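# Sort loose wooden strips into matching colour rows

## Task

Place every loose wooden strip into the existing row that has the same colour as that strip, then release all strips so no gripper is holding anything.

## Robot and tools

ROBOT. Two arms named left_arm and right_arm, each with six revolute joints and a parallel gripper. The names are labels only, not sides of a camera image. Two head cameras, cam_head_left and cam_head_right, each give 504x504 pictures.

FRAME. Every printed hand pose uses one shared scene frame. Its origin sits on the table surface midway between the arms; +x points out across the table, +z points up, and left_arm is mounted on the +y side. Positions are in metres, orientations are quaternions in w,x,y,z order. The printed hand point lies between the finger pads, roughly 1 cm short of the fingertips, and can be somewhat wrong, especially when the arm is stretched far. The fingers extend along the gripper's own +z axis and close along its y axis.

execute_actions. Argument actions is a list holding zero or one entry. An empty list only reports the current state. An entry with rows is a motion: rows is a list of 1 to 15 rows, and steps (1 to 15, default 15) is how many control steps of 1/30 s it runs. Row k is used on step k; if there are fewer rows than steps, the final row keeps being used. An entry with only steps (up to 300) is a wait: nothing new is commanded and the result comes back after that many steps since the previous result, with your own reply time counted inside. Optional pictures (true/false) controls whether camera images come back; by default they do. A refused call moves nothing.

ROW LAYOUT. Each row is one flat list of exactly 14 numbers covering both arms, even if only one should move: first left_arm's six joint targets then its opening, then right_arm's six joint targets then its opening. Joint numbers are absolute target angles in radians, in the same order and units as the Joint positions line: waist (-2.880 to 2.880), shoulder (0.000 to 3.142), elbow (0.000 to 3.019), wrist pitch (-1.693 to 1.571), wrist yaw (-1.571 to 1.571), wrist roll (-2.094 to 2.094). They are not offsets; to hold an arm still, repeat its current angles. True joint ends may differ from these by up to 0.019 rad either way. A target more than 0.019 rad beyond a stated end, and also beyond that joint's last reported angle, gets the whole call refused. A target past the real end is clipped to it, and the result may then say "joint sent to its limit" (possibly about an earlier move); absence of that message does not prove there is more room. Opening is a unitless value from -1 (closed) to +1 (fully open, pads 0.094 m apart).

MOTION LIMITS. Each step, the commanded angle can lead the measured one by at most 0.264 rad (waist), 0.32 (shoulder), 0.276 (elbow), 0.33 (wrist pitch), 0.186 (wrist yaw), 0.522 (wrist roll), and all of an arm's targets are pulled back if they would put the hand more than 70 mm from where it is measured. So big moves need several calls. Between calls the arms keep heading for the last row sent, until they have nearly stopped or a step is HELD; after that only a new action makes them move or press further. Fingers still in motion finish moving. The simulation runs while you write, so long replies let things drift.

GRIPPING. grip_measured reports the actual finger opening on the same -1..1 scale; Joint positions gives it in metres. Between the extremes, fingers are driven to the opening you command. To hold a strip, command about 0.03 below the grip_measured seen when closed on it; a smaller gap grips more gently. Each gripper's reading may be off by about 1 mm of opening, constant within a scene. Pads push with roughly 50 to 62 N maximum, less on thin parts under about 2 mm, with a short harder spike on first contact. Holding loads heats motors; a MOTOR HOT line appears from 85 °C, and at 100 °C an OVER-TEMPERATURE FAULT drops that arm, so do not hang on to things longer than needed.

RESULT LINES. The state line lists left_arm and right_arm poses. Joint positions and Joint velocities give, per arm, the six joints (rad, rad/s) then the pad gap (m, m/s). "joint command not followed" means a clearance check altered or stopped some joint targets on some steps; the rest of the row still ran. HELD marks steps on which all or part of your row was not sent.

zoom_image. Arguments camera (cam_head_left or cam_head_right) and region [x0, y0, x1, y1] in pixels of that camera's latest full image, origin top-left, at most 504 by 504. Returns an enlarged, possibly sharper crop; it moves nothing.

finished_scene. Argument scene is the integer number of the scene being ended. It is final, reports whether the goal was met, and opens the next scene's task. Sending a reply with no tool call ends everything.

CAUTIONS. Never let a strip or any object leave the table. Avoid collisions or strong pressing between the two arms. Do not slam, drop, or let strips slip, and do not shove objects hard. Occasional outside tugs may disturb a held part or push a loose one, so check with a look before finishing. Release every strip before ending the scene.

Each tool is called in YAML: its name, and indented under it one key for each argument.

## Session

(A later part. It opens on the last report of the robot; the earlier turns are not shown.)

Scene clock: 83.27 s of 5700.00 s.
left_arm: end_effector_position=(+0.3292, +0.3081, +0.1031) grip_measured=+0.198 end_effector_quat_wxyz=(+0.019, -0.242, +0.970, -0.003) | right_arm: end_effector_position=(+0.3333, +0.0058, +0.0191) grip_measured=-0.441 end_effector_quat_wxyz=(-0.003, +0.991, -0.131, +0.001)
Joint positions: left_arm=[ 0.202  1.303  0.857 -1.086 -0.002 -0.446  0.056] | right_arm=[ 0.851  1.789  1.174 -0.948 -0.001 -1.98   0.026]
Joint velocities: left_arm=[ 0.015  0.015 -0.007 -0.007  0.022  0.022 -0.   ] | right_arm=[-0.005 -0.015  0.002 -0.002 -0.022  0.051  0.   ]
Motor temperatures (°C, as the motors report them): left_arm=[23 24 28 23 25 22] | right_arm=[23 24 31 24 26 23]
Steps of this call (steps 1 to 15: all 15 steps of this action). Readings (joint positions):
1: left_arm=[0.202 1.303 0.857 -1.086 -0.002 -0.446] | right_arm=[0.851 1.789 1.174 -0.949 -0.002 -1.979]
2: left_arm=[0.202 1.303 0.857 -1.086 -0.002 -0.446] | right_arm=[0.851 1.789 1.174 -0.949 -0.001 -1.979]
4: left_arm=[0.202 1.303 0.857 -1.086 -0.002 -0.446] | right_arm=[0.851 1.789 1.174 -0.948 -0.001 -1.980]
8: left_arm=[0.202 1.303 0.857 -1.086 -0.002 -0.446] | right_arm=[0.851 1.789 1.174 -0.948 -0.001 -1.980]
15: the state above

execute_actions:
  actions:
    - {"rows":[[0.2,1.3,0.88,-1.1,0,-0.455,0.2,0.85,1.69,1.23,-1.08,0,-1.99,-0.48]],"steps":12}
  pictures: false

execute_actions:
  actions:
    - {"rows":[[0.2,1.3,0.88,-1.1,0,-0.455,0.2,0.428,1.4,0.89,-1.025,0,0.488,-0.48]]}
  pictures: false

execute_actions:
  actions:
    - {"steps":30}
  pictures: false

execute_actions:
  actions:
    - {"rows":[[0.2,1.3,0.88,-1.1,0,-0.455,0.2,0.428,1.485,0.82,-0.88,0,0.488,-0.48]]}

zoom_image:
  camera: "cam_head_left"
  region: [280,170,440,330]

Scene clock: 88.93 s of 5700.00 s.
left_arm: end_effector_position=(+0.3292, +0.3081, +0.1031) grip_measured=+0.198 end_effector_quat_wxyz=(+0.019, -0.242, +0.970, -0.003) | right_arm: end_effector_position=(+0.3246, -0.0051, +0.0699) grip_measured=-0.441 end_effector_quat_wxyz=(-0.001, +0.991, -0.131, -0.000)
Joint positions: left_arm=[ 0.202  1.303  0.857 -1.086 -0.002 -0.446  0.056] | right_arm=[ 0.851  1.689  1.191 -1.071 -0.001 -1.98   0.026]
Joint velocities: left_arm=[-0.024  0.005  0.017 -0.012 -0.037  0.022  0.001] | right_arm=[ 0.005  0.015  0.007 -0.007 -0.037  0.037 -0.   ]
Motor temperatures (°C, as the motors report them): left_arm=[23 24 29 23 25 22] | right_arm=[23 25 31 24 26 23]
Steps of this call (steps 1 to 15: the robot went on to your last target; steps 16 to 90: nothing new was sent; then 2.27 s passed at rest; steps 91 to 102: all 12 steps of this action). Readings (joint positions):
91: left_arm=[0.202 1.303 0.857 -1.086 -0.002 -0.446] | right_arm=[0.851 1.786 1.177 -0.969 -0.001 -1.980]
92: left_arm=[0.202 1.303 0.857 -1.086 -0.002 -0.446] | right_arm=[0.851 1.780 1.178 -1.006 -0.001 -1.980]
94: left_arm=[0.202 1.303 0.857 -1.086 -0.002 -0.446] | right_arm=[0.851 1.754 1.178 -1.053 -0.001 -1.980]
98: left_arm=[0.202 1.303 0.857 -1.086 -0.002 -0.446] | right_arm=[0.851 1.702 1.182 -1.071 -0.001 -1.980]
102: the state above

Scene clock: 89.43 s of 5700.00 s.
left_arm: end_effector_position=(+0.3292, +0.3081, +0.1031) grip_measured=+0.198 end_effector_quat_wxyz=(+0.019, -0.242, +0.970, -0.003) | right_arm: end_effector_position=(+0.3618, -0.2178, +0.0841) grip_measured=-0.442 end_effector_quat_wxyz=(+0.013, -0.611, +0.791, -0.005)
Joint positions: left_arm=[ 0.202  1.303  0.857 -1.086 -0.002 -0.446  0.056] | right_arm=[ 0.394  1.397  0.89  -1.036  0.005 -0.872  0.026]
Joint velocities: left_arm=[-0.015 -0.024  0.002 -0.007  0.022  0.037 -0.   ] | right_arm=[ 0.171  0.005 -0.022  0.032  0.007  2.777  0.   ]
Motor temperatures (°C, as the motors report them): left_arm=[23 24 29 23 25 22] | right_arm=[23 25 31 24 26 23]
Steps of this call (steps 1 to 15: all 15 steps of this action). Readings (joint positions):
1: left_arm=[0.202 1.303 0.857 -1.086 -0.002 -0.446] | right_arm=[0.844 1.681 1.176 -1.062 -0.004 -1.945]
2: left_arm=[0.202 1.303 0.857 -1.086 -0.002 -0.446] | right_arm=[0.831 1.660 1.142 -1.048 -0.006 -1.900]
4: left_arm=[0.202 1.303 0.857 -1.086 -0.002 -0.446] | right_arm=[0.777 1.601 1.056 -1.042 -0.006 -1.806]
8: left_arm=[0.202 1.303 0.857 -1.086 -0.002 -0.446] | right_arm=[0.584 1.485 0.929 -1.042 -0.005 -1.560]
15: the state above

Scene clock: 90.43 s of 5700.00 s.
left_arm: end_effector_position=(+0.3292, +0.3081, +0.1031) grip_measured=+0.198 end_effector_quat_wxyz=(+0.019, -0.242, +0.970, -0.003) | right_arm: end_effector_position=(+0.3574, -0.2085, +0.0840) grip_measured=-0.442 end_effector_quat_wxyz=(+0.013, +0.001, +1.000, +0.006)
Joint positions: left_arm=[ 0.202  1.303  0.857 -1.086 -0.002 -0.446  0.056] | right_arm=[ 0.421  1.397  0.89  -1.035  0.001  0.472  0.026]
Joint velocities: left_arm=[-0.015 -0.015  0.007  0.007 -0.022 -0.081  0.   ] | right_arm=[-0.015 -0.005 -0.007  0.002 -0.051 -0.022 -0.   ]
Motor temperatures (°C, as the motors report them): left_arm=[23 24 29 23 25 22] | right_arm=[23 24 31 24 26 23]
Steps of this call (steps 1 to 30: the robot went on to your last target). Readings (joint positions):
1: left_arm=[0.202 1.303 0.857 -1.086 -0.002 -0.446] | right_arm=[0.401 1.397 0.890 -1.036 0.004 -0.774]
2: left_arm=[0.202 1.303 0.857 -1.086 -0.002 -0.446] | right_arm=[0.408 1.397 0.890 -1.035 0.002 -0.675]
4: left_arm=[0.202 1.303 0.857 -1.086 -0.002 -0.446] | right_arm=[0.418 1.397 0.890 -1.035 0.001 -0.479]
8: left_arm=[0.202 1.303 0.857 -1.086 -0.002 -0.446] | right_arm=[0.421 1.397 0.890 -1.035 0.001 -0.086]
30: the state above

Scene clock: 90.93 s of 5700.00 s.
left_arm: end_effector_position=(+0.3292, +0.3081, +0.1031) grip_measured=+0.198 end_effector_quat_wxyz=(+0.019, -0.242, +0.970, -0.003) | right_arm: end_effector_position=(+0.3490, -0.2127, +0.0245) grip_measured=-0.442 end_effector_quat_wxyz=(-0.004, +0.003, +1.000, -0.003)
Joint positions: left_arm=[ 0.202  1.303  0.857 -1.086 -0.002 -0.446  0.056] | right_arm=[ 0.421  1.498  0.81  -0.891  0.001  0.476  0.026]
Joint velocities: left_arm=[-0.005  0.005  0.002 -0.007  0.037 -0.007  0.001] | right_arm=[ 0.005 -0.005 -0.012 -0.007 -0.081  0.022 -0.   ]
Motor temperatures (°C, as the motors report them): left_arm=[23 24 29 23 25 22] | right_arm=[23 24 31 24 26 23]
Steps of this call (steps 1 to 15: all 15 steps of this action). Readings (joint positions):
1: left_arm=[0.202 1.303 0.857 -1.086 -0.002 -0.446] | right_arm=[0.421 1.401 0.880 -1.007 0.001 0.473]
2: left_arm=[0.202 1.303 0.857 -1.086 -0.002 -0.446] | right_arm=[0.421 1.406 0.866 -0.959 0.001 0.474]
4: left_arm=[0.202 1.303 0.857 -1.086 -0.002 -0.446] | right_arm=[0.421 1.438 0.842 -0.909 0.001 0.474]
8: left_arm=[0.202 1.303 0.857 -1.086 -0.002 -0.446] | right_arm=[0.421 1.493 0.814 -0.895 0.001 0.476]
15: the state above

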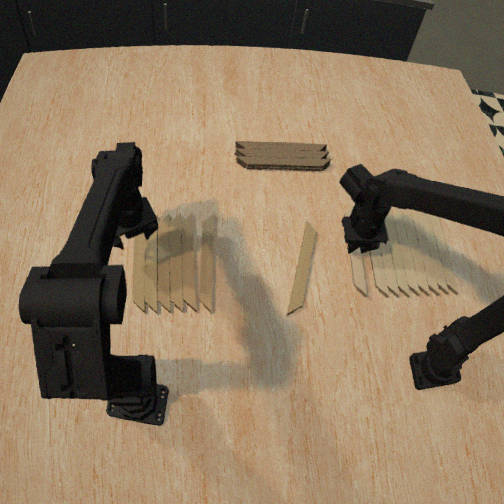

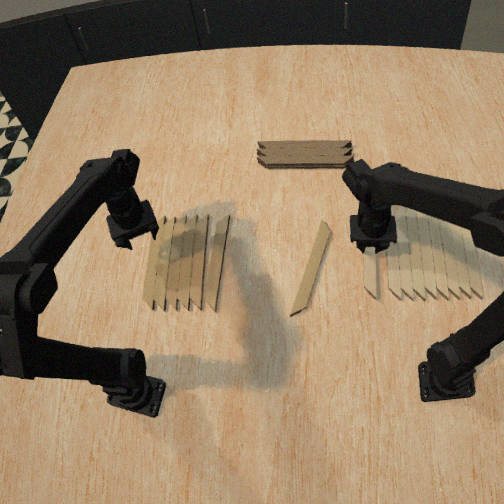

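Region (280, 170, 440, 330) of cam_head_left's 504x504 image, scaled by 3.150, with more detail than that image has.

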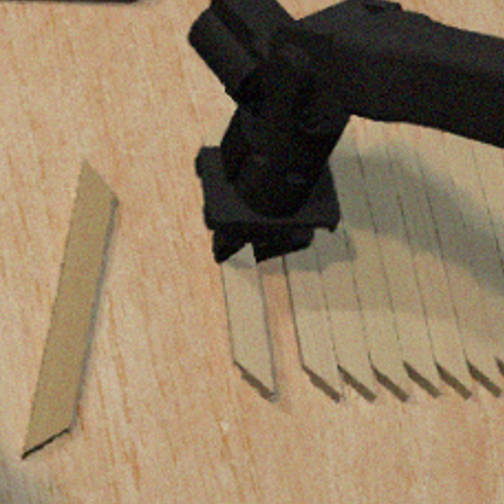

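execute_actions:
  actions:
    - {"rows":[[0.5,1.3,0.88,-1.1,0,-0.455,0.2,0.385,1.525,0.82,-0.865,0,0.43,-0.48]]}
  pictures: false

execute_actions:
  actions:
    - {"rows":[[0.5,1.3,0.88,-1.1,0,-0.455,0.2,0.385,1.525,0.82,-0.865,0,0.43,-0.3]],"steps":8}
  pictures: false

execute_actions:
  actions:
    - {"rows":[[0.5,1.3,0.88,-1.1,0,-0.455,0.2,0.385,1.42,0.89,-1.01,0,0.43,-0.3]],"steps":10}
  pictures: false

execute_actions:
  actions:
    - {"rows":[[0.5,1.3,0.88,-1.1,0,-0.455,0.2,0.757,1.57,1.06,-1.02,0,-2.085,0.4]]}
  pictures: false

execute_actions:
  actions:
    - {"steps":25}
  pictures: false

execute_actions:
  actions:
    - {"rows":[[0.5,1.3,0.88,-1.1,0,-0.455,0.2,0.757,1.645,0.985,-0.89,0,-2.085,0.4]]}

execute_actions:
  actions:
    - {"rows":[[0.5,1.3,0.88,-1.1,0,-0.455,0.2,0.757,1.645,0.985,-0.89,0,-2.085,-0.48]]}
  pictures: false

Scene clock: 104.83 s of 5700.00 s.
left_arm: end_effector_position=(+0.3096, +0.4087, +0.1031) grip_measured=+0.198 end_effector_quat_wxyz=(+0.019, -0.385, +0.923, -0.000) | right_arm: end_effector_position=(+0.3550, -0.2202, +0.0193) grip_measured=-0.442 end_effector_quat_wxyz=(-0.004, +0.000, +1.000, -0.002)
Joint positions: left_arm=[ 0.504  1.303  0.857 -1.086 -0.002 -0.447  0.056] | right_arm=[ 0.394  1.514  0.81  -0.875  0.     0.444  0.026]
Joint velocities: left_arm=[-0.054  0.005 -0.012  0.007  0.007 -0.022 -0.   ] | right_arm=[-0.005 -0.015 -0.002  0.007 -0.007 -0.066 -0.001]
Motor temperatures (°C, as the motors report them): left_arm=[23 23 29 23 25 22] | right_arm=[23 24 30 24 26 23]
Steps of this call (steps 1 to 15: the robot went on to your last target; steps 16 to 90: nothing new was sent; then 10.40 s passed at rest; steps 91 to 105: all 15 steps of this action). Readings (joint positions):
91: left_arm=[0.218 1.303 0.857 -1.086 0.006 -0.446] | right_arm=[0.419 1.499 0.810 -0.888 0.001 0.471]
92: left_arm=[0.256 1.303 0.857 -1.086 0.009 -0.446] | right_arm=[0.416 1.501 0.810 -0.883 0.000 0.465]
94: left_arm=[0.377 1.303 0.857 -1.086 0.006 -0.446] | right_arm=[0.405 1.506 0.810 -0.877 0.000 0.456]
98: left_arm=[0.537 1.303 0.857 -1.086 -0.005 -0.447] | right_arm=[0.394 1.514 0.810 -0.875 0.000 0.448]
105: the state above

Scene clock: 105.10 s of 5700.00 s.
left_arm: end_effector_position=(+0.3097, +0.4085, +0.1031) grip_measured=+0.198 end_effector_quat_wxyz=(+0.019, -0.385, +0.923, -0.000) | right_arm: end_effector_position=(+0.3550, -0.2202, +0.0193) grip_measured=-0.303 end_effector_quat_wxyz=(-0.004, -0.001, +1.000, -0.002)
Joint positions: left_arm=[ 0.503  1.303  0.857 -1.086 -0.002 -0.447  0.056] | right_arm=[ 0.394  1.514  0.81  -0.875  0.     0.442  0.033]
Joint velocities: left_arm=[-0.005 -0.005 -0.027 -0.002  0.022 -0.066  0.   ] | right_arm=[-0.005  0.015 -0.002  0.017 -0.007  0.037 -0.001]
Motor temperatures (°C, as the motors report them): left_arm=[23 23 29 23 25 22] | right_arm=[23 24 30 24 26 23]
Steps of this call (steps 1 to 8: all 8 steps of this action). Readings (joint positions):
1: left_arm=[0.503 1.303 0.857 -1.086 -0.002 -0.447] | right_arm=[0.394 1.514 0.810 -0.875 0.000 0.443]
2: left_arm=[0.503 1.303 0.857 -1.086 -0.002 -0.447] | right_arm=[0.394 1.514 0.810 -0.875 0.000 0.443]
4: left_arm=[0.503 1.303 0.857 -1.086 -0.002 -0.447] | right_arm=[0.394 1.514 0.810 -0.875 0.000 0.442]
8: the state above

Scene clock: 105.43 s of 5700.00 s.
left_arm: end_effector_position=(+0.3097, +0.4085, +0.1031) grip_measured=+0.198 end_effector_quat_wxyz=(+0.019, -0.385, +0.923, -0.000) | right_arm: end_effector_position=(+0.3543, -0.2205, +0.0664) grip_measured=-0.303 end_effector_quat_wxyz=(+0.005, -0.001, +1.000, +0.002)
Joint positions: left_arm=[ 0.503  1.303  0.857 -1.086 -0.002 -0.447  0.056] | right_arm=[ 0.394  1.414  0.854 -1.     0.     0.442  0.033]
Joint velocities: left_arm=[-0.005  0.005  0.002 -0.012 -0.066  0.037  0.001] | right_arm=[ 0.005 -0.005  0.056  0.002  0.066  0.022 -0.   ]
Motor temperatures (°C, as the motors report them): left_arm=[23 23 29 23 25 22] | right_arm=[23 24 30 24 26 23]
Steps of this call (steps 1 to 10: all 10 steps of this action). Readings (joint positions):
1: left_arm=[0.503 1.303 0.857 -1.086 -0.002 -0.447] | right_arm=[0.394 1.511 0.815 -0.899 0.000 0.442]
2: left_arm=[0.503 1.303 0.857 -1.086 -0.002 -0.447] | right_arm=[0.394 1.502 0.821 -0.938 0.000 0.442]
4: left_arm=[0.503 1.303 0.857 -1.086 -0.002 -0.447] | right_arm=[0.394 1.470 0.829 -0.982 0.000 0.442]
8: left_arm=[0.503 1.303 0.857 -1.086 -0.002 -0.447] | right_arm=[0.394 1.419 0.848 -0.999 0.000 0.442]
10: the state above

Scene clock: 105.93 s of 5700.00 s.
left_arm: end_effector_position=(+0.3097, +0.4085, +0.1031) grip_measured=+0.198 end_effector_quat_wxyz=(+0.019, -0.385, +0.923, -0.000) | right_arm: end_effector_position=(+0.3154, -0.0621, +0.0658) grip_measured=+0.398 end_effector_quat_wxyz=(-0.008, +0.718, -0.696, -0.002)
Joint positions: left_arm=[ 0.503  1.303  0.857 -1.086 -0.002 -0.447  0.056] | right_arm=[ 0.782  1.57   1.027 -1.011 -0.003 -0.77   0.066]
Joint velocities: left_arm=[-0.005 -0.015  0.007 -0.007 -0.037 -0.022  0.001] | right_arm=[-0.161 -0.005  0.002 -0.007 -0.051 -2.806 -0.001]
Motor temperatures (°C, as the motors report them): left_arm=[23 23 29 23 25 22] | right_arm=[23 24 30 24 26 23]
Steps of this call (steps 1 to 15: all 15 steps of this action). Readings (joint positions):
1: left_arm=[0.503 1.303 0.857 -1.086 -0.002 -0.447] | right_arm=[0.404 1.420 0.862 -1.003 0.005 0.400]
2: left_arm=[0.503 1.303 0.857 -1.086 -0.002 -0.447] | right_arm=[0.427 1.434 0.878 -1.008 0.007 0.346]
4: left_arm=[0.503 1.303 0.857 -1.086 -0.002 -0.447] | right_arm=[0.503 1.474 0.919 -1.009 0.007 0.235]
8: left_arm=[0.503 1.303 0.857 -1.086 -0.002 -0.447] | right_arm=[0.692 1.547 0.998 -1.009 0.003 -0.078]
15: the state above

Scene clock: 106.77 s of 5700.00 s.
left_arm: end_effector_position=(+0.3097, +0.4085, +0.1031) grip_measured=+0.198 end_effector_quat_wxyz=(+0.019, -0.385, +0.923, -0.000) | right_arm: end_effector_position=(+0.3207, -0.0672, +0.0658) grip_measured=+0.398 end_effector_quat_wxyz=(-0.007, +0.991, -0.132, +0.004)
Joint positions: left_arm=[ 0.503  1.303  0.857 -1.086 -0.002 -0.447  0.056] | right_arm=[ 0.766  1.57   1.027 -1.012 -0.002 -2.062  0.066]
Joint velocities: left_arm=[-0.024 -0.024 -0.012  0.007 -0.007 -0.007 -0.001] | right_arm=[ 0.005 -0.005 -0.032  0.002 -0.037 -0.066  0.001]
Motor temperatures (°C, as the motors report them): left_arm=[23 23 29 23 25 22] | right_arm=[23 24 30 24 26 23]
Steps of this call (steps 1 to 25: the robot went on to your last target). Readings (joint positions):
1: left_arm=[0.503 1.303 0.857 -1.086 -0.002 -0.447] | right_arm=[0.777 1.570 1.027 -1.012 -0.003 -0.868]
2: left_arm=[0.503 1.303 0.857 -1.086 -0.002 -0.447] | right_arm=[0.772 1.570 1.027 -1.012 -0.002 -0.966]
4: left_arm=[0.503 1.303 0.857 -1.086 -0.002 -0.447] | right_arm=[0.767 1.570 1.027 -1.012 -0.002 -1.163]
8: left_arm=[0.503 1.303 0.857 -1.086 -0.002 -0.447] | right_arm=[0.766 1.570 1.027 -1.012 -0.002 -1.556]
25: the state above

Scene clock: 107.27 s of 5700.00 s.
left_arm: end_effector_position=(+0.3097, +0.4085, +0.1031) grip_measured=+0.198 end_effector_quat_wxyz=(+0.019, -0.385, +0.923, -0.000) | right_arm: end_effector_position=(+0.3205, -0.0675, +0.0207) grip_measured=+0.398 end_effector_quat_wxyz=(-0.002, +0.992, -0.127, +0.001)
Joint positions: left_arm=[ 0.503  1.303  0.857 -1.086 -0.002 -0.447  0.056] | right_arm=[ 0.766  1.648  0.981 -0.899 -0.002 -2.073  0.066]
Joint velocities: left_arm=[-0.015 -0.005 -0.017  0.002 -0.007  0.037  0.   ] | right_arm=[-0.005  0.005  0.007 -0.002 -0.007  0.007  0.   ]
Motor temperatures (°C, as the motors report them): left_arm=[23 23 29 23 25 22] | right_arm=[23 24 30 24 26 23]
Steps of this call (steps 1 to 15: all 15 steps of this action). Readings (joint positions):
1: left_arm=[0.503 1.303 0.857 -1.086 -0.002 -0.447] | right_arm=[0.766 1.573 1.021 -0.991 -0.002 -2.065]
2: left_arm=[0.503 1.303 0.857 -1.086 -0.002 -0.447] | right_arm=[0.766 1.577 1.014 -0.955 -0.002 -2.066]
4: left_arm=[0.503 1.303 0.857 -1.086 -0.002 -0.447] | right_arm=[0.766 1.600 1.002 -0.916 -0.002 -2.068]
8: left_arm=[0.503 1.303 0.857 -1.086 -0.002 -0.447] | right_arm=[0.766 1.642 0.985 -0.902 -0.002 -2.071]
15: the state above

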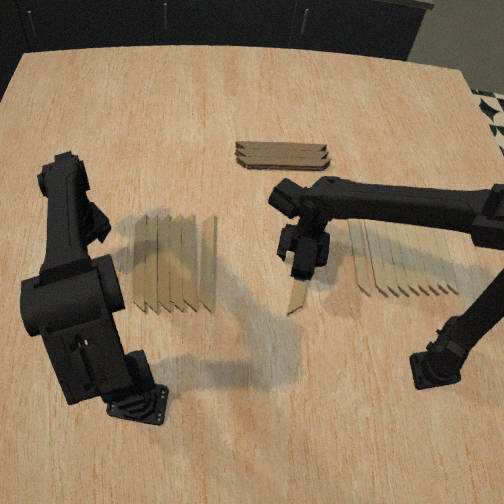

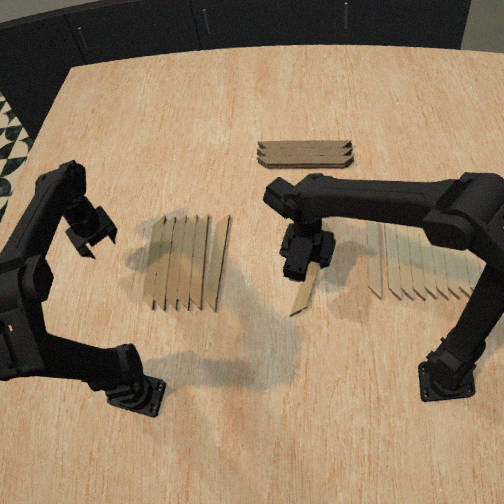

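Scene clock: 107.77 s of 5700.00 s.
left_arm: end_effector_position=(+0.3097, +0.4085, +0.1031) grip_measured=+0.198 end_effector_quat_wxyz=(+0.019, -0.385, +0.923, -0.000) | right_arm: end_effector_position=(+0.3207, -0.0674, +0.0207) grip_measured=-0.447 end_effector_quat_wxyz=(-0.002, +0.992, -0.126, +0.001)
Joint positions: left_arm=[ 0.503  1.303  0.857 -1.086 -0.002 -0.447  0.056] | right_arm=[ 0.766  1.648  0.981 -0.899 -0.001 -2.074  0.026]
Joint velocities: left_arm=[ 0.005 -0.024 -0.002  0.002 -0.095 -0.007 -0.   ] | right_arm=[-0.005  0.005  0.007  0.007  0.051  0.022 -0.   ]
Motor temperatures (°C, as the motors report them): left_arm=[23 23 29 23 25 22] | right_arm=[23 24 30 24 26 23]
Steps of this call (steps 1 to 15: all 15 steps of this action). Readings (joint positions):
1: left_arm=[0.503 1.303 0.857 -1.086 -0.002 -0.447] | right_arm=[0.766 1.648 0.981 -0.899 -0.002 -2.073]
2: left_arm=[0.503 1.303 0.857 -1.086 -0.002 -0.447] | right_arm=[0.766 1.648 0.981 -0.899 -0.001 -2.073]
4: left_arm=[0.503 1.303 0.857 -1.086 -0.002 -0.447] | right_arm=[0.766 1.648 0.981 -0.899 -0.001 -2.074]
8: left_arm=[0.503 1.303 0.857 -1.086 -0.002 -0.447] | right_arm=[0.766 1.648 0.981 -0.899 -0.001 -2.074]
15: the state above

execute_actions:
  actions:
    - {"rows":[[0.5,1.3,0.88,-1.1,0,-0.455,0.2,0.757,1.6,1.06,-1.0,0,-2.085,-0.49]],"steps":8}
  pictures: false

execute_actions:
  actions:
    - {"rows":[[0.5,1.3,0.88,-1.1,0,-0.455,0.2,0.965,1.88,1.49,-1.14,0,1.03,-0.49]]}
  pictures: false

execute_actions:
  actions:
    - {"steps":35}
  pictures: false

execute_actions:
  actions:
    - {"rows":[[0.5,1.3,0.88,-1.1,0,-0.455,0.2,0.965,1.94,1.445,-1.055,0,1.03,-0.49]]}

zoom_image:
  camera: "cam_head_left"
  region: [130,180,290,330]

Scene clock: 113.20 s of 5700.00 s.
left_arm: end_effector_position=(+0.3097, +0.4085, +0.1031) grip_measured=+0.198 end_effector_quat_wxyz=(+0.019, -0.385, +0.923, -0.000) | right_arm: end_effector_position=(+0.3182, -0.0700, +0.0434) grip_measured=-0.447 end_effector_quat_wxyz=(+0.008, +0.992, -0.126, -0.007)
Joint positions: left_arm=[ 0.503  1.303  0.857 -1.086 -0.002 -0.447  0.056] | right_arm=[ 0.766  1.617  1.014 -0.99  -0.001 -2.074  0.026]
Joint velocities: left_arm=[-0.015 -0.005 -0.027  0.002  0.066 -0.066  0.   ] | right_arm=[-0.024 -0.093  0.076 -0.042 -0.007 -0.095  0.   ]
Motor temperatures (°C, as the motors report them): left_arm=[23 23 30 23 25 22] | right_arm=[23 25 30 24 26 23]
Steps of this call (steps 1 to 15: the robot went on to your last target; steps 16 to 90: nothing new was sent; then 2.17 s passed at rest; steps 91 to 98: all 8 steps of this action). Readings (joint positions):
91: left_arm=[0.503 1.303 0.857 -1.086 -0.002 -0.447] | right_arm=[0.766 1.647 0.985 -0.916 -0.001 -2.074]
92: left_arm=[0.503 1.303 0.857 -1.086 -0.002 -0.447] | right_arm=[0.766 1.646 0.992 -0.946 -0.001 -2.074]
94: left_arm=[0.503 1.303 0.857 -1.086 -0.002 -0.447] | right_arm=[0.766 1.637 1.002 -0.977 -0.001 -2.074]
98: the state above

Scene clock: 113.70 s of 5700.00 s.
left_arm: end_effector_position=(+0.3097, +0.4085, +0.1031) grip_measured=+0.198 end_effector_quat_wxyz=(+0.019, -0.385, +0.923, -0.000) | right_arm: end_effector_position=(+0.3194, +0.1020, +0.0622) grip_measured=-0.447 end_effector_quat_wxyz=(-0.006, +0.821, -0.571, -0.001)
Joint positions: left_arm=[ 0.503  1.303  0.857 -1.086 -0.002 -0.447  0.056] | right_arm=[ 0.978  1.891  1.457 -1.125 -0.001 -0.899  0.026]
Joint velocities: left_arm=[ 0.005 -0.005 -0.012  0.002 -0.022 -0.051  0.001] | right_arm=[-0.054 -0.063 -0.007 -0.076 -0.037  2.821  0.   ]
Motor temperatures (°C, as the motors report them): left_arm=[23 23 30 23 25 22] | right_arm=[23 25 30 24 26 23]
Steps of this call (steps 1 to 15: all 15 steps of this action). Readings (joint positions):
1: left_arm=[0.503 1.303 0.857 -1.086 -0.002 -0.447] | right_arm=[0.773 1.625 1.029 -1.011 0.002 -2.029]
2: left_arm=[0.503 1.303 0.857 -1.086 -0.002 -0.447] | right_arm=[0.786 1.648 1.062 -1.044 0.004 -1.973]
4: left_arm=[0.503 1.303 0.857 -1.086 -0.002 -0.447] | right_arm=[0.832 1.718 1.147 -1.082 0.004 -1.858]
8: left_arm=[0.503 1.303 0.857 -1.086 -0.002 -0.447] | right_arm=[0.923 1.852 1.333 -1.112 0.003 -1.586]
15: the state above

Scene clock: 114.87 s of 5700.00 s.
left_arm: end_effector_position=(+0.3097, +0.4085, +0.1031) grip_measured=+0.198 end_effector_quat_wxyz=(+0.019, -0.385, +0.923, -0.000) | right_arm: end_effector_position=(+0.3196, +0.1000, +0.0626) grip_measured=-0.447 end_effector_quat_wxyz=(+0.001, -0.006, +1.000, +0.003)
Joint positions: left_arm=[ 0.503  1.303  0.857 -1.086 -0.002 -0.447  0.056] | right_arm=[ 0.976  1.89   1.457 -1.131 -0.001  1.013  0.026]
Joint velocities: left_arm=[-0.024  0.005 -0.007 -0.002 -0.022  0.037 -0.   ] | right_arm=[-0.015  0.015 -0.002  0.002 -0.007  0.022  0.   ]
Motor temperatures (°C, as the motors report them): left_arm=[23 23 30 23 25 22] | right_arm=[23 25 30 24 26 23]
Steps of this call (steps 1 to 35: the robot went on to your last target). Readings (joint positions):
1: left_arm=[0.503 1.303 0.857 -1.086 -0.002 -0.447] | right_arm=[0.977 1.890 1.457 -1.128 -0.001 -0.800]
2: left_arm=[0.503 1.303 0.857 -1.086 -0.002 -0.447] | right_arm=[0.977 1.890 1.457 -1.129 -0.001 -0.702]
4: left_arm=[0.503 1.303 0.857 -1.086 -0.002 -0.447] | right_arm=[0.976 1.890 1.457 -1.131 -0.001 -0.506]
8: left_arm=[0.503 1.303 0.857 -1.086 -0.002 -0.447] | right_arm=[0.976 1.890 1.457 -1.131 -0.001 -0.112]
35: the state above

Scene clock: 115.37 s of 5700.00 s.
left_arm: end_effector_position=(+0.3097, +0.4085, +0.1031) grip_measured=+0.198 end_effector_quat_wxyz=(+0.019, -0.385, +0.923, -0.000) | right_arm: end_effector_position=(+0.3231, +0.1058, +0.0342) grip_measured=-0.447 end_effector_quat_wxyz=(+0.003, -0.003, +1.000, +0.006)
Joint positions: left_arm=[ 0.503  1.303  0.857 -1.086 -0.002 -0.447  0.056] | right_arm=[ 0.976  1.934  1.442 -1.065 -0.001  1.018  0.026]
Joint velocities: left_arm=[ 0.005 -0.005 -0.007 -0.002 -0.007  0.051 -0.001] | right_arm=[-0.015 -0.005  0.002  0.032 -0.11  -0.022 -0.   ]
Motor temperatures (°C, as the motors report them): left_arm=[23 23 30 23 25 22] | right_arm=[23 25 30 24 26 23]
Steps of this call (steps 1 to 15: all 15 steps of this action). Readings (joint positions):
1: left_arm=[0.503 1.303 0.857 -1.086 -0.002 -0.447] | right_arm=[0.976 1.891 1.454 -1.120 -0.001 1.015]
2: left_arm=[0.503 1.303 0.857 -1.086 -0.002 -0.447] | right_arm=[0.976 1.893 1.453 -1.101 -0.001 1.016]
4: left_arm=[0.503 1.303 0.857 -1.086 -0.002 -0.447] | right_arm=[0.976 1.904 1.453 -1.075 -0.001 1.017]
8: left_arm=[0.503 1.303 0.857 -1.086 -0.002 -0.447] | right_arm=[0.976 1.926 1.448 -1.065 -0.001 1.017]
15: the state above

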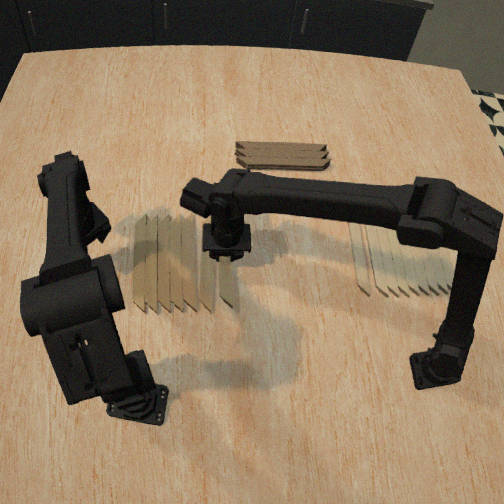

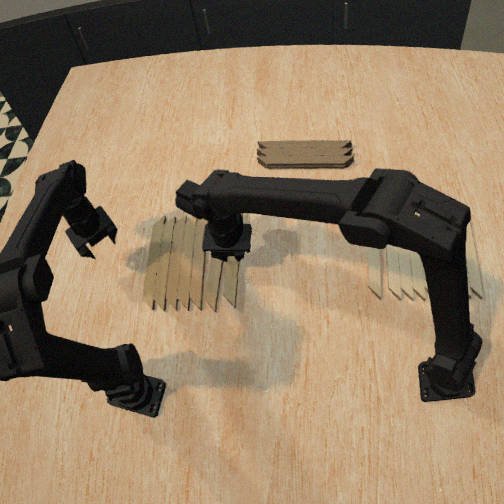

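Region (130, 180, 290, 330) of cam_head_left's 504x504 image, scaled by 3.150, with more detail than that image has; it fills the top 472 rows of this view, and the rest is white.

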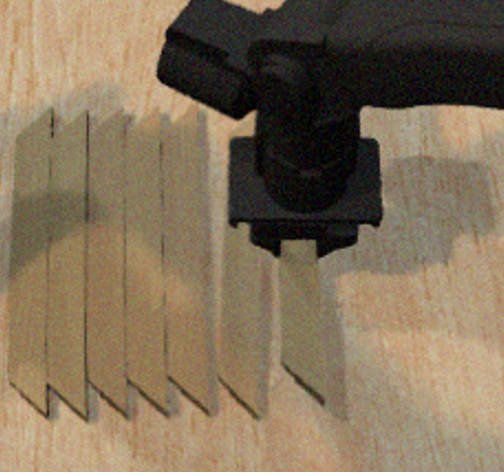

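execute_actions:
  actions:
    - {"rows":[[0.5,1.3,0.88,-1.1,0,0.958,0.6,0.997,1.972,1.445,-1.045,0,1.08,-0.49]]}
  pictures: false

execute_actions:
  actions:
    - {"rows":[[0.5,1.3,0.88,-1.1,0,0.958,0.6,0.997,1.972,1.445,-1.045,0,1.08,-0.3]],"steps":8}
  pictures: false

execute_actions:
  actions:
    - {"rows":[[0.5,1.3,0.88,-1.1,0,0.958,0.6,0.997,1.88,1.49,-1.14,0,1.08,-0.3]],"steps":10}
  pictures: false

execute_actions:
  actions:
    - {"rows":[[0.2,1.4,0.95,-1.1,0,0.958,0.6,0.497,1.46,0.91,-1.0,0,-1.04,0.6]]}
  pictures: false

execute_actions:
  actions:
    - {"rows":[[-0.465,1.54,1.02,-1.02,0,0.958,0.6,0.497,1.46,0.91,-1.0,0,-1.04,0.6]]}
  pictures: false

execute_actions:
  actions:
    - {"steps":15}
  pictures: false

execute_actions:
  actions:
    - {"rows":[[-0.465,1.63,0.96,-0.88,0,0.958,0.6,0.497,1.55,0.86,-0.862,0,-1.04,0.6]]}

execute_actions:
  actions:
    - {"rows":[[-0.42,1.595,0.922,-0.88,0,1.0,0.6,0.45,1.522,0.835,-0.865,0,-1.085,0.6],[-0.42,1.595,0.922,-0.88,0,1.0,0.6,0.45,1.522,0.835,-0.865,0,-1.085,0.6],[-0.42,1.595,0.922,-0.88,0,1.0,0.6,0.45,1.522,0.835,-0.865,0,-1.085,0.6],[-0.42,1.595,0.922,-0.88,0,1.0,0.6,0.45,1.522,0.835,-0.865,0,-1.085,0.6],[-0.42,1.595,0.922,-0.88,0,1.0,0.6,0.45,1.522,0.835,-0.865,0,-1.085,0.6],[-0.375,1.569,0.888,-0.87,0,1.05,0.6,0.408,1.502,0.812,-0.865,0,-1.125,0.6]]}

zoom_image:
  camera: "cam_head_left"
  region: [150,190,430,330]

Scene clock: 128.63 s of 5700.00 s.
left_arm: end_effector_position=(+0.3096, +0.4084, +0.1030) grip_measured=+0.598 end_effector_quat_wxyz=(+0.015, +0.229, +0.973, +0.011) | right_arm: end_effector_position=(+0.3194, +0.1088, +0.0225) grip_measured=-0.447 end_effector_quat_wxyz=(+0.001, +0.015, +1.000, +0.002)
Joint positions: left_arm=[ 0.503  1.303  0.857 -1.087 -0.002  0.806  0.075] | right_arm=[ 0.985  1.956  1.442 -1.053  0.     1.064  0.026]
Joint velocities: left_arm=[-0.005 -0.005  0.007 -0.002 -0.007  0.886 -0.001] | right_arm=[-0.015 -0.005  0.007 -0.017  0.022  0.051 -0.   ]
Motor temperatures (°C, as the motors report them): left_arm=[23 23 30 23 25 22] | right_arm=[23 25 30 24 26 23]
Steps of this call (steps 1 to 15: the robot went on to your last target; steps 16 to 90: nothing new was sent; then 9.77 s passed at rest; steps 91 to 105: all 15 steps of this action). Readings (joint positions):
91: left_arm=[0.503 1.303 0.857 -1.087 -0.002 -0.368] | right_arm=[0.977 1.935 1.442 -1.064 -0.001 1.026]
92: left_arm=[0.503 1.303 0.857 -1.087 -0.002 -0.269] | right_arm=[0.977 1.937 1.442 -1.060 -0.001 1.035]
94: left_arm=[0.503 1.303 0.857 -1.087 -0.002 -0.073] | right_arm=[0.980 1.943 1.442 -1.057 -0.001 1.047]
98: left_arm=[0.503 1.303 0.857 -1.087 -0.002 0.320] | right_arm=[0.984 1.956 1.442 -1.055 0.000 1.059]
105: the state above

Scene clock: 128.90 s of 5700.00 s.
left_arm: end_effector_position=(+0.3096, +0.4084, +0.1030) grip_measured=+0.598 end_effector_quat_wxyz=(+0.015, +0.286, +0.958, +0.012) | right_arm: end_effector_position=(+0.3194, +0.1088, +0.0223) grip_measured=-0.303 end_effector_quat_wxyz=(+0.001, +0.017, +1.000, +0.002)
Joint positions: left_arm=[ 0.503  1.303  0.857 -1.087 -0.002  0.923  0.075] | right_arm=[ 0.985  1.956  1.442 -1.053  0.     1.068  0.033]
Joint velocities: left_arm=[-0.024  0.015  0.022  0.002 -0.022  0.095 -0.   ] | right_arm=[-0.024 -0.005  0.002  0.022 -0.066 -0.037 -0.   ]
Motor temperatures (°C, as the motors report them): left_arm=[23 23 30 23 25 22] | right_arm=[23 25 30 24 26 23]
Steps of this call (steps 1 to 8: all 8 steps of this action). Readings (joint positions):
1: left_arm=[0.503 1.303 0.857 -1.087 -0.002 0.834] | right_arm=[0.985 1.956 1.442 -1.053 0.000 1.065]
2: left_arm=[0.503 1.303 0.857 -1.087 -0.002 0.857] | right_arm=[0.985 1.956 1.442 -1.053 0.000 1.065]
4: left_arm=[0.503 1.303 0.857 -1.087 -0.002 0.889] | right_arm=[0.985 1.956 1.442 -1.053 0.000 1.066]
8: the state above

Scene clock: 129.23 s of 5700.00 s.
left_arm: end_effector_position=(+0.3096, +0.4084, +0.1030) grip_measured=+0.598 end_effector_quat_wxyz=(+0.014, +0.296, +0.955, +0.012) | right_arm: end_effector_position=(+0.3133, +0.0986, +0.0597) grip_measured=-0.303 end_effector_quat_wxyz=(-0.001, +0.017, +1.000, -0.001)
Joint positions: left_arm=[ 0.503  1.303  0.857 -1.087 -0.002  0.944  0.075] | right_arm=[ 0.985  1.888  1.445 -1.131  0.     1.068  0.033]
Joint velocities: left_arm=[ 0.005  0.005  0.002 -0.017 -0.037 -0.022  0.001] | right_arm=[-0.015 -0.093  0.032 -0.012 -0.051 -0.022  0.   ]
Motor temperatures (°C, as the motors report them): left_arm=[23 23 30 23 25 22] | right_arm=[23 25 30 24 26 23]
Steps of this call (steps 1 to 10: all 10 steps of this action). Readings (joint positions):
1: left_arm=[0.503 1.303 0.857 -1.087 -0.002 0.928] | right_arm=[0.985 1.954 1.444 -1.066 0.000 1.068]
2: left_arm=[0.503 1.303 0.857 -1.087 -0.002 0.931] | right_arm=[0.985 1.950 1.444 -1.089 0.000 1.068]
4: left_arm=[0.503 1.303 0.857 -1.087 -0.002 0.936] | right_arm=[0.985 1.935 1.444 -1.119 0.000 1.068]
8: left_arm=[0.503 1.303 0.857 -1.087 -0.002 0.942] | right_arm=[0.985 1.899 1.444 -1.130 0.000 1.068]
10: the state above

Scene clock: 129.73 s of 5700.00 s.
left_arm: end_effector_position=(+0.3529, +0.3056, +0.0949) grip_measured=+0.598 end_effector_quat_wxyz=(+0.004, +0.441, +0.898, +0.001) | right_arm: end_effector_position=(+0.3581, -0.1841, +0.0700) grip_measured=+0.597 end_effector_quat_wxyz=(+0.004, -0.158, +0.987, -0.001)
Joint positions: left_arm=[ 0.194  1.396  0.922 -1.089  0.002  0.947  0.075] | right_arm=[ 0.479  1.463  0.916 -1.018  0.005  0.211  0.075]
Joint velocities: left_arm=[ 0.103  0.024  0.012  0.022  0.037  0.037 -0.   ] | right_arm=[-0.786 -0.249 -0.364  0.022  0.007 -2.703  0.   ]
Motor temperatures (°C, as the motors report them): left_arm=[23 23 30 23 25 22] | right_arm=[23 25 30 24 26 23]
Steps of this call (steps 1 to 15: all 15 steps of this action). Readings (joint positions):
1: left_arm=[0.489 1.307 0.859 -1.088 -0.008 0.944] | right_arm=[0.979 1.876 1.431 -1.117 -0.001 1.037]
2: left_arm=[0.454 1.317 0.867 -1.088 -0.010 0.944] | right_arm=[0.971 1.853 1.398 -1.094 -0.003 0.997]
4: left_arm=[0.345 1.347 0.889 -1.088 -0.008 0.944] | right_arm=[0.932 1.791 1.315 -1.071 -0.004 0.919]
8: left_arm=[0.173 1.395 0.921 -1.088 0.004 0.946] | right_arm=[0.801 1.644 1.143 -1.043 -0.004 0.750]
15: the state above

Scene clock: 130.23 s of 5700.00 s.
left_arm: end_effector_position=(+0.3022, +0.0458, +0.0676) grip_measured=+0.598 end_effector_quat_wxyz=(-0.002, +0.722, +0.692, -0.003) | right_arm: end_effector_position=(+0.3534, -0.1817, +0.0681) grip_measured=+0.598 end_effector_quat_wxyz=(+0.004, -0.672, +0.741, -0.002)
Joint positions: left_arm=[-0.506  1.532  0.986 -1.031  0.005  0.948  0.075] | right_arm=[ 0.49   1.458  0.905 -1.01   0.002 -0.934  0.075]
Joint velocities: left_arm=[-0.444 -0.015  0.022  0.007 -0.007 -0.022 -0.002] | right_arm=[-0.005 -0.015 -0.012  0.002 -0.081 -0.564 -0.   ]
Motor temperatures (°C, as the motors report them): left_arm=[23 23 30 23 25 22] | right_arm=[23 25 30 24 26 23]
Steps of this call (steps 1 to 15: all 15 steps of this action). Readings (joint positions):
1: left_arm=[0.185 1.402 0.924 -1.086 -0.004 0.947] | right_arm=[0.461 1.458 0.908 -1.018 0.006 0.114]
2: left_arm=[0.159 1.413 0.931 -1.080 -0.006 0.947] | right_arm=[0.457 1.457 0.905 -1.018 0.006 0.016]
4: left_arm=[0.071 1.451 0.950 -1.063 -0.006 0.947] | right_arm=[0.466 1.458 0.905 -1.014 0.004 -0.180]
8: left_arm=[-0.155 1.512 0.974 -1.040 -0.006 0.947] | right_arm=[0.488 1.458 0.905 -1.010 0.002 -0.574]
15: the state above

Scene clock: 130.73 s of 5700.00 s.
left_arm: end_effector_position=(+0.3131, +0.0593, +0.0680) grip_measured=+0.598 end_effector_quat_wxyz=(-0.002, +0.708, +0.706, -0.001) | right_arm: end_effector_position=(+0.3534, -0.1817, +0.0681) grip_measured=+0.598 end_effector_quat_wxyz=(-0.004, +0.705, -0.709, +0.002)
Joint positions: left_arm=[-0.464  1.532  0.987 -1.031  0.001  0.948  0.075] | right_arm=[ 0.49   1.458  0.905 -1.01   0.002 -1.025  0.075]
Joint velocities: left_arm=[ 0.015 -0.005  0.002 -0.007 -0.022 -0.022  0.001] | right_arm=[ 0.005  0.005 -0.022 -0.027  0.051  0.007  0.   ]
Motor temperatures (°C, as the motors report them): left_arm=[23 23 30 23 25 22] | right_arm=[23 25 30 24 26 23]
Steps of this call (steps 1 to 15: the robot went on to your last target). Readings (joint positions):
1: left_arm=[-0.514 1.532 0.987 -1.031 0.005 0.948] | right_arm=[0.490 1.458 0.905 -1.010 0.002 -0.953]
2: left_arm=[-0.512 1.532 0.987 -1.031 0.005 0.948] | right_arm=[0.490 1.458 0.905 -1.010 0.002 -0.968]
4: left_arm=[-0.496 1.532 0.987 -1.031 0.004 0.948] | right_arm=[0.490 1.458 0.905 -1.010 0.002 -0.990]
8: left_arm=[-0.466 1.532 0.987 -1.031 0.001 0.948] | right_arm=[0.490 1.458 0.905 -1.010 0.002 -1.013]
15: the state above

Scene clock: 131.23 s of 5700.00 s.
left_arm: end_effector_position=(+0.3225, +0.0527, +0.0210) grip_measured=+0.598 end_effector_quat_wxyz=(+0.004, +0.708, +0.706, +0.000) | right_arm: end_effector_position=(+0.3544, -0.1810, +0.0171) grip_measured=+0.598 end_effector_quat_wxyz=(+0.003, +0.706, -0.708, +0.000)
Joint positions: left_arm=[-0.464  1.628  0.956 -0.892  0.     0.949  0.075] | right_arm=[ 0.49   1.558  0.854 -0.872  0.001 -1.029  0.075]
Joint velocities: left_arm=[-0.015 -0.005 -0.007  0.022  0.022 -0.022  0.   ] | right_arm=[-0.015 -0.005  0.002 -0.017 -0.051 -0.051 -0.001]
Motor temperatures (°C, as the motors report them): left_arm=[23 23 30 23 25 22] | right_arm=[23 25 30 24 26 23]
Steps of this call (steps 1 to 15: all 15 steps of this action). Readings (joint positions):
1: left_arm=[-0.464 1.536 0.983 -1.006 0.001 0.948] | right_arm=[0.490 1.461 0.898 -0.984 0.001 -1.026]
2: left_arm=[-0.464 1.545 0.979 -0.963 0.001 0.948] | right_arm=[0.490 1.469 0.890 -0.940 0.001 -1.027]
4: left_arm=[-0.464 1.581 0.974 -0.914 0.001 0.948] | right_arm=[0.490 1.502 0.879 -0.892 0.001 -1.027]
8: left_arm=[-0.464 1.629 0.957 -0.895 0.001 0.948] | right_arm=[0.490 1.554 0.860 -0.875 0.001 -1.028]
15: the state above

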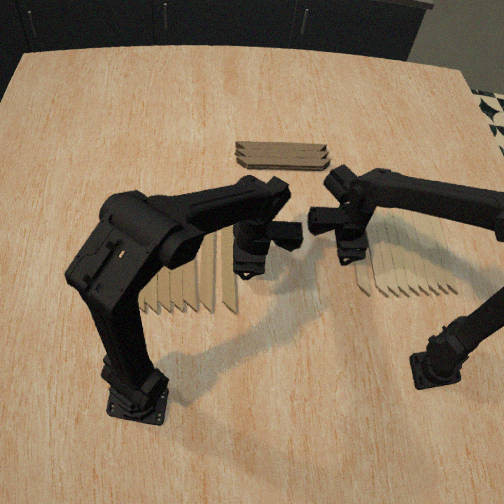

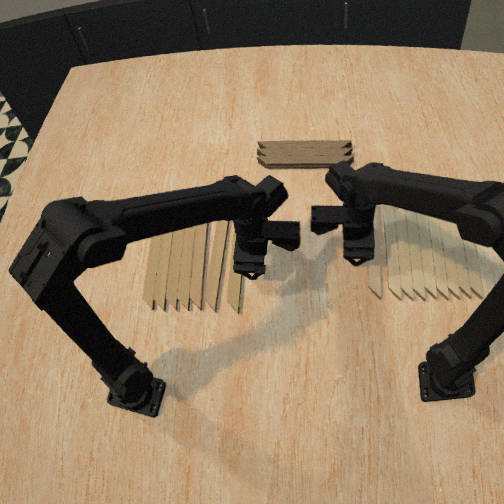

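Scene clock: 131.73 s of 5700.00 s.
left_arm: end_effector_position=(+0.3209, +0.0964, +0.0198) grip_measured=+0.598 end_effector_quat_wxyz=(-0.000, +0.705, +0.709, -0.001) | right_arm: end_effector_position=(+0.3549, -0.2125, +0.0199) grip_measured=+0.598 end_effector_quat_wxyz=(+0.000, +0.706, -0.708, -0.000)
Joint positions: left_arm=[-0.374  1.577  0.887 -0.882  0.002  1.031  0.075] | right_arm=[ 0.413  1.516  0.814 -0.87  -0.001 -1.107  0.075]
Joint velocities: left_arm=[-0.005 -0.005 -0.017 -0.012  0.007  0.022  0.   ] | right_arm=[ 0.005  0.015 -0.022  0.017 -0.066 -0.081 -0.   ]
Motor temperatures (°C, as the motors report them): left_arm=[23 23 30 23 25 22] | right_arm=[23 25 30 24 26 23]
Steps of this call (steps 1 to 15: all 15 steps of this action). Readings (joint positions):
1: left_arm=[-0.462 1.627 0.952 -0.890 0.001 0.955] | right_arm=[0.488 1.556 0.853 -0.872 0.001 -1.035]
2: left_arm=[-0.457 1.622 0.945 -0.888 0.001 0.963] | right_arm=[0.484 1.553 0.849 -0.871 0.001 -1.043]
4: left_arm=[-0.441 1.610 0.931 -0.888 0.001 0.972] | right_arm=[0.471 1.545 0.841 -0.871 0.001 -1.054]
8: left_arm=[-0.402 1.588 0.902 -0.882 0.003 1.005] | right_arm=[0.438 1.527 0.823 -0.870 -0.001 -1.084]
15: the state above

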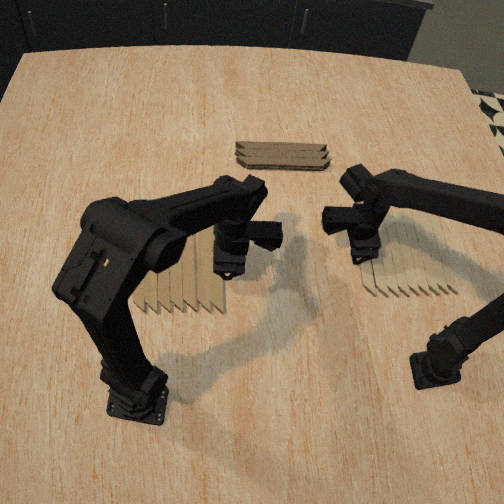

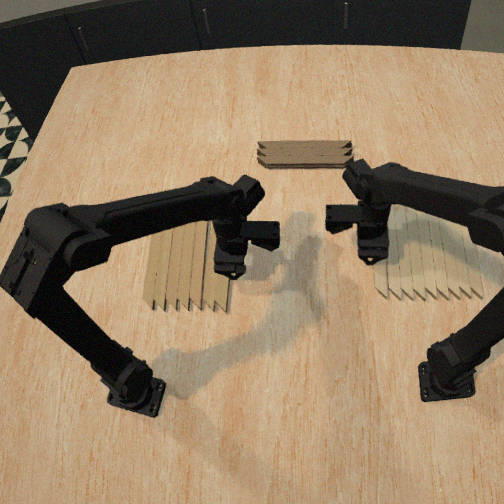

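Region (150, 190, 430, 330) of cam_head_left's 504x504 image, scaled by 1.800, with more detail than that image has.

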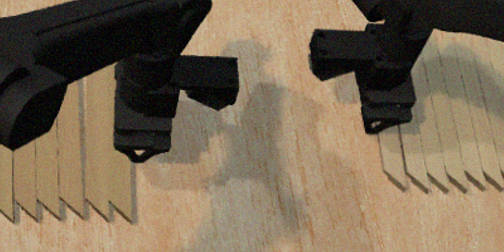

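Good. Back off.

execute_actions:
  actions:
    - {"rows":[[-0.42,1.52,0.95,-0.96,0,1.05,0.6,0.45,1.46,0.88,-0.95,0,-1.125,0.6]],"steps":10}
  pictures: false

finished_scene:
  scene: 1

Scene clock: 135.10 s of 5700.00 s.
left_arm: end_effector_position=(+0.3169, +0.0785, +0.0508) grip_measured=+0.598 end_effector_quat_wxyz=(+0.013, +0.723, +0.691, +0.003) | right_arm: end_effector_position=(+0.3502, -0.2036, +0.0444) grip_measured=+0.598 end_effector_quat_wxyz=(-0.002, +0.719, -0.695, +0.000)
Joint positions: left_arm=[-0.419  1.522  0.922 -0.945  0.     1.037  0.075] | right_arm=[ 0.441  1.466  0.84  -0.941 -0.    -1.113  0.075]
Joint velocities: left_arm=[-0.015 -0.005  0.027 -0.002  0.022 -0.095 -0.   ] | right_arm=[-0.015 -0.005  0.027  0.022  0.007 -0.051  0.   ]
Motor temperatures (°C, as the motors report them): left_arm=[23 24 30 23 25 22] | right_arm=[23 25 30 24 26 23]
Steps of this call (steps 1 to 15: the robot went on to your last target; steps 16 to 90: nothing new was sent; then 0.03 s passed at rest; steps 91 to 100: all 10 steps of this action). Readings (joint positions):
91: left_arm=[-0.377 1.575 0.891 -0.894 0.001 1.035] | right_arm=[0.415 1.514 0.817 -0.883 -0.001 -1.112]
92: left_arm=[-0.383 1.571 0.896 -0.915 0.000 1.035] | right_arm=[0.418 1.510 0.821 -0.906 -0.000 -1.112]
94: left_arm=[-0.400 1.553 0.904 -0.937 0.000 1.037] | right_arm=[0.430 1.494 0.826 -0.931 -0.000 -1.113]
98: left_arm=[-0.419 1.525 0.919 -0.945 0.000 1.037] | right_arm=[0.441 1.469 0.837 -0.941 -0.000 -1.113]
100: the state above

The scene is finished: the task was done.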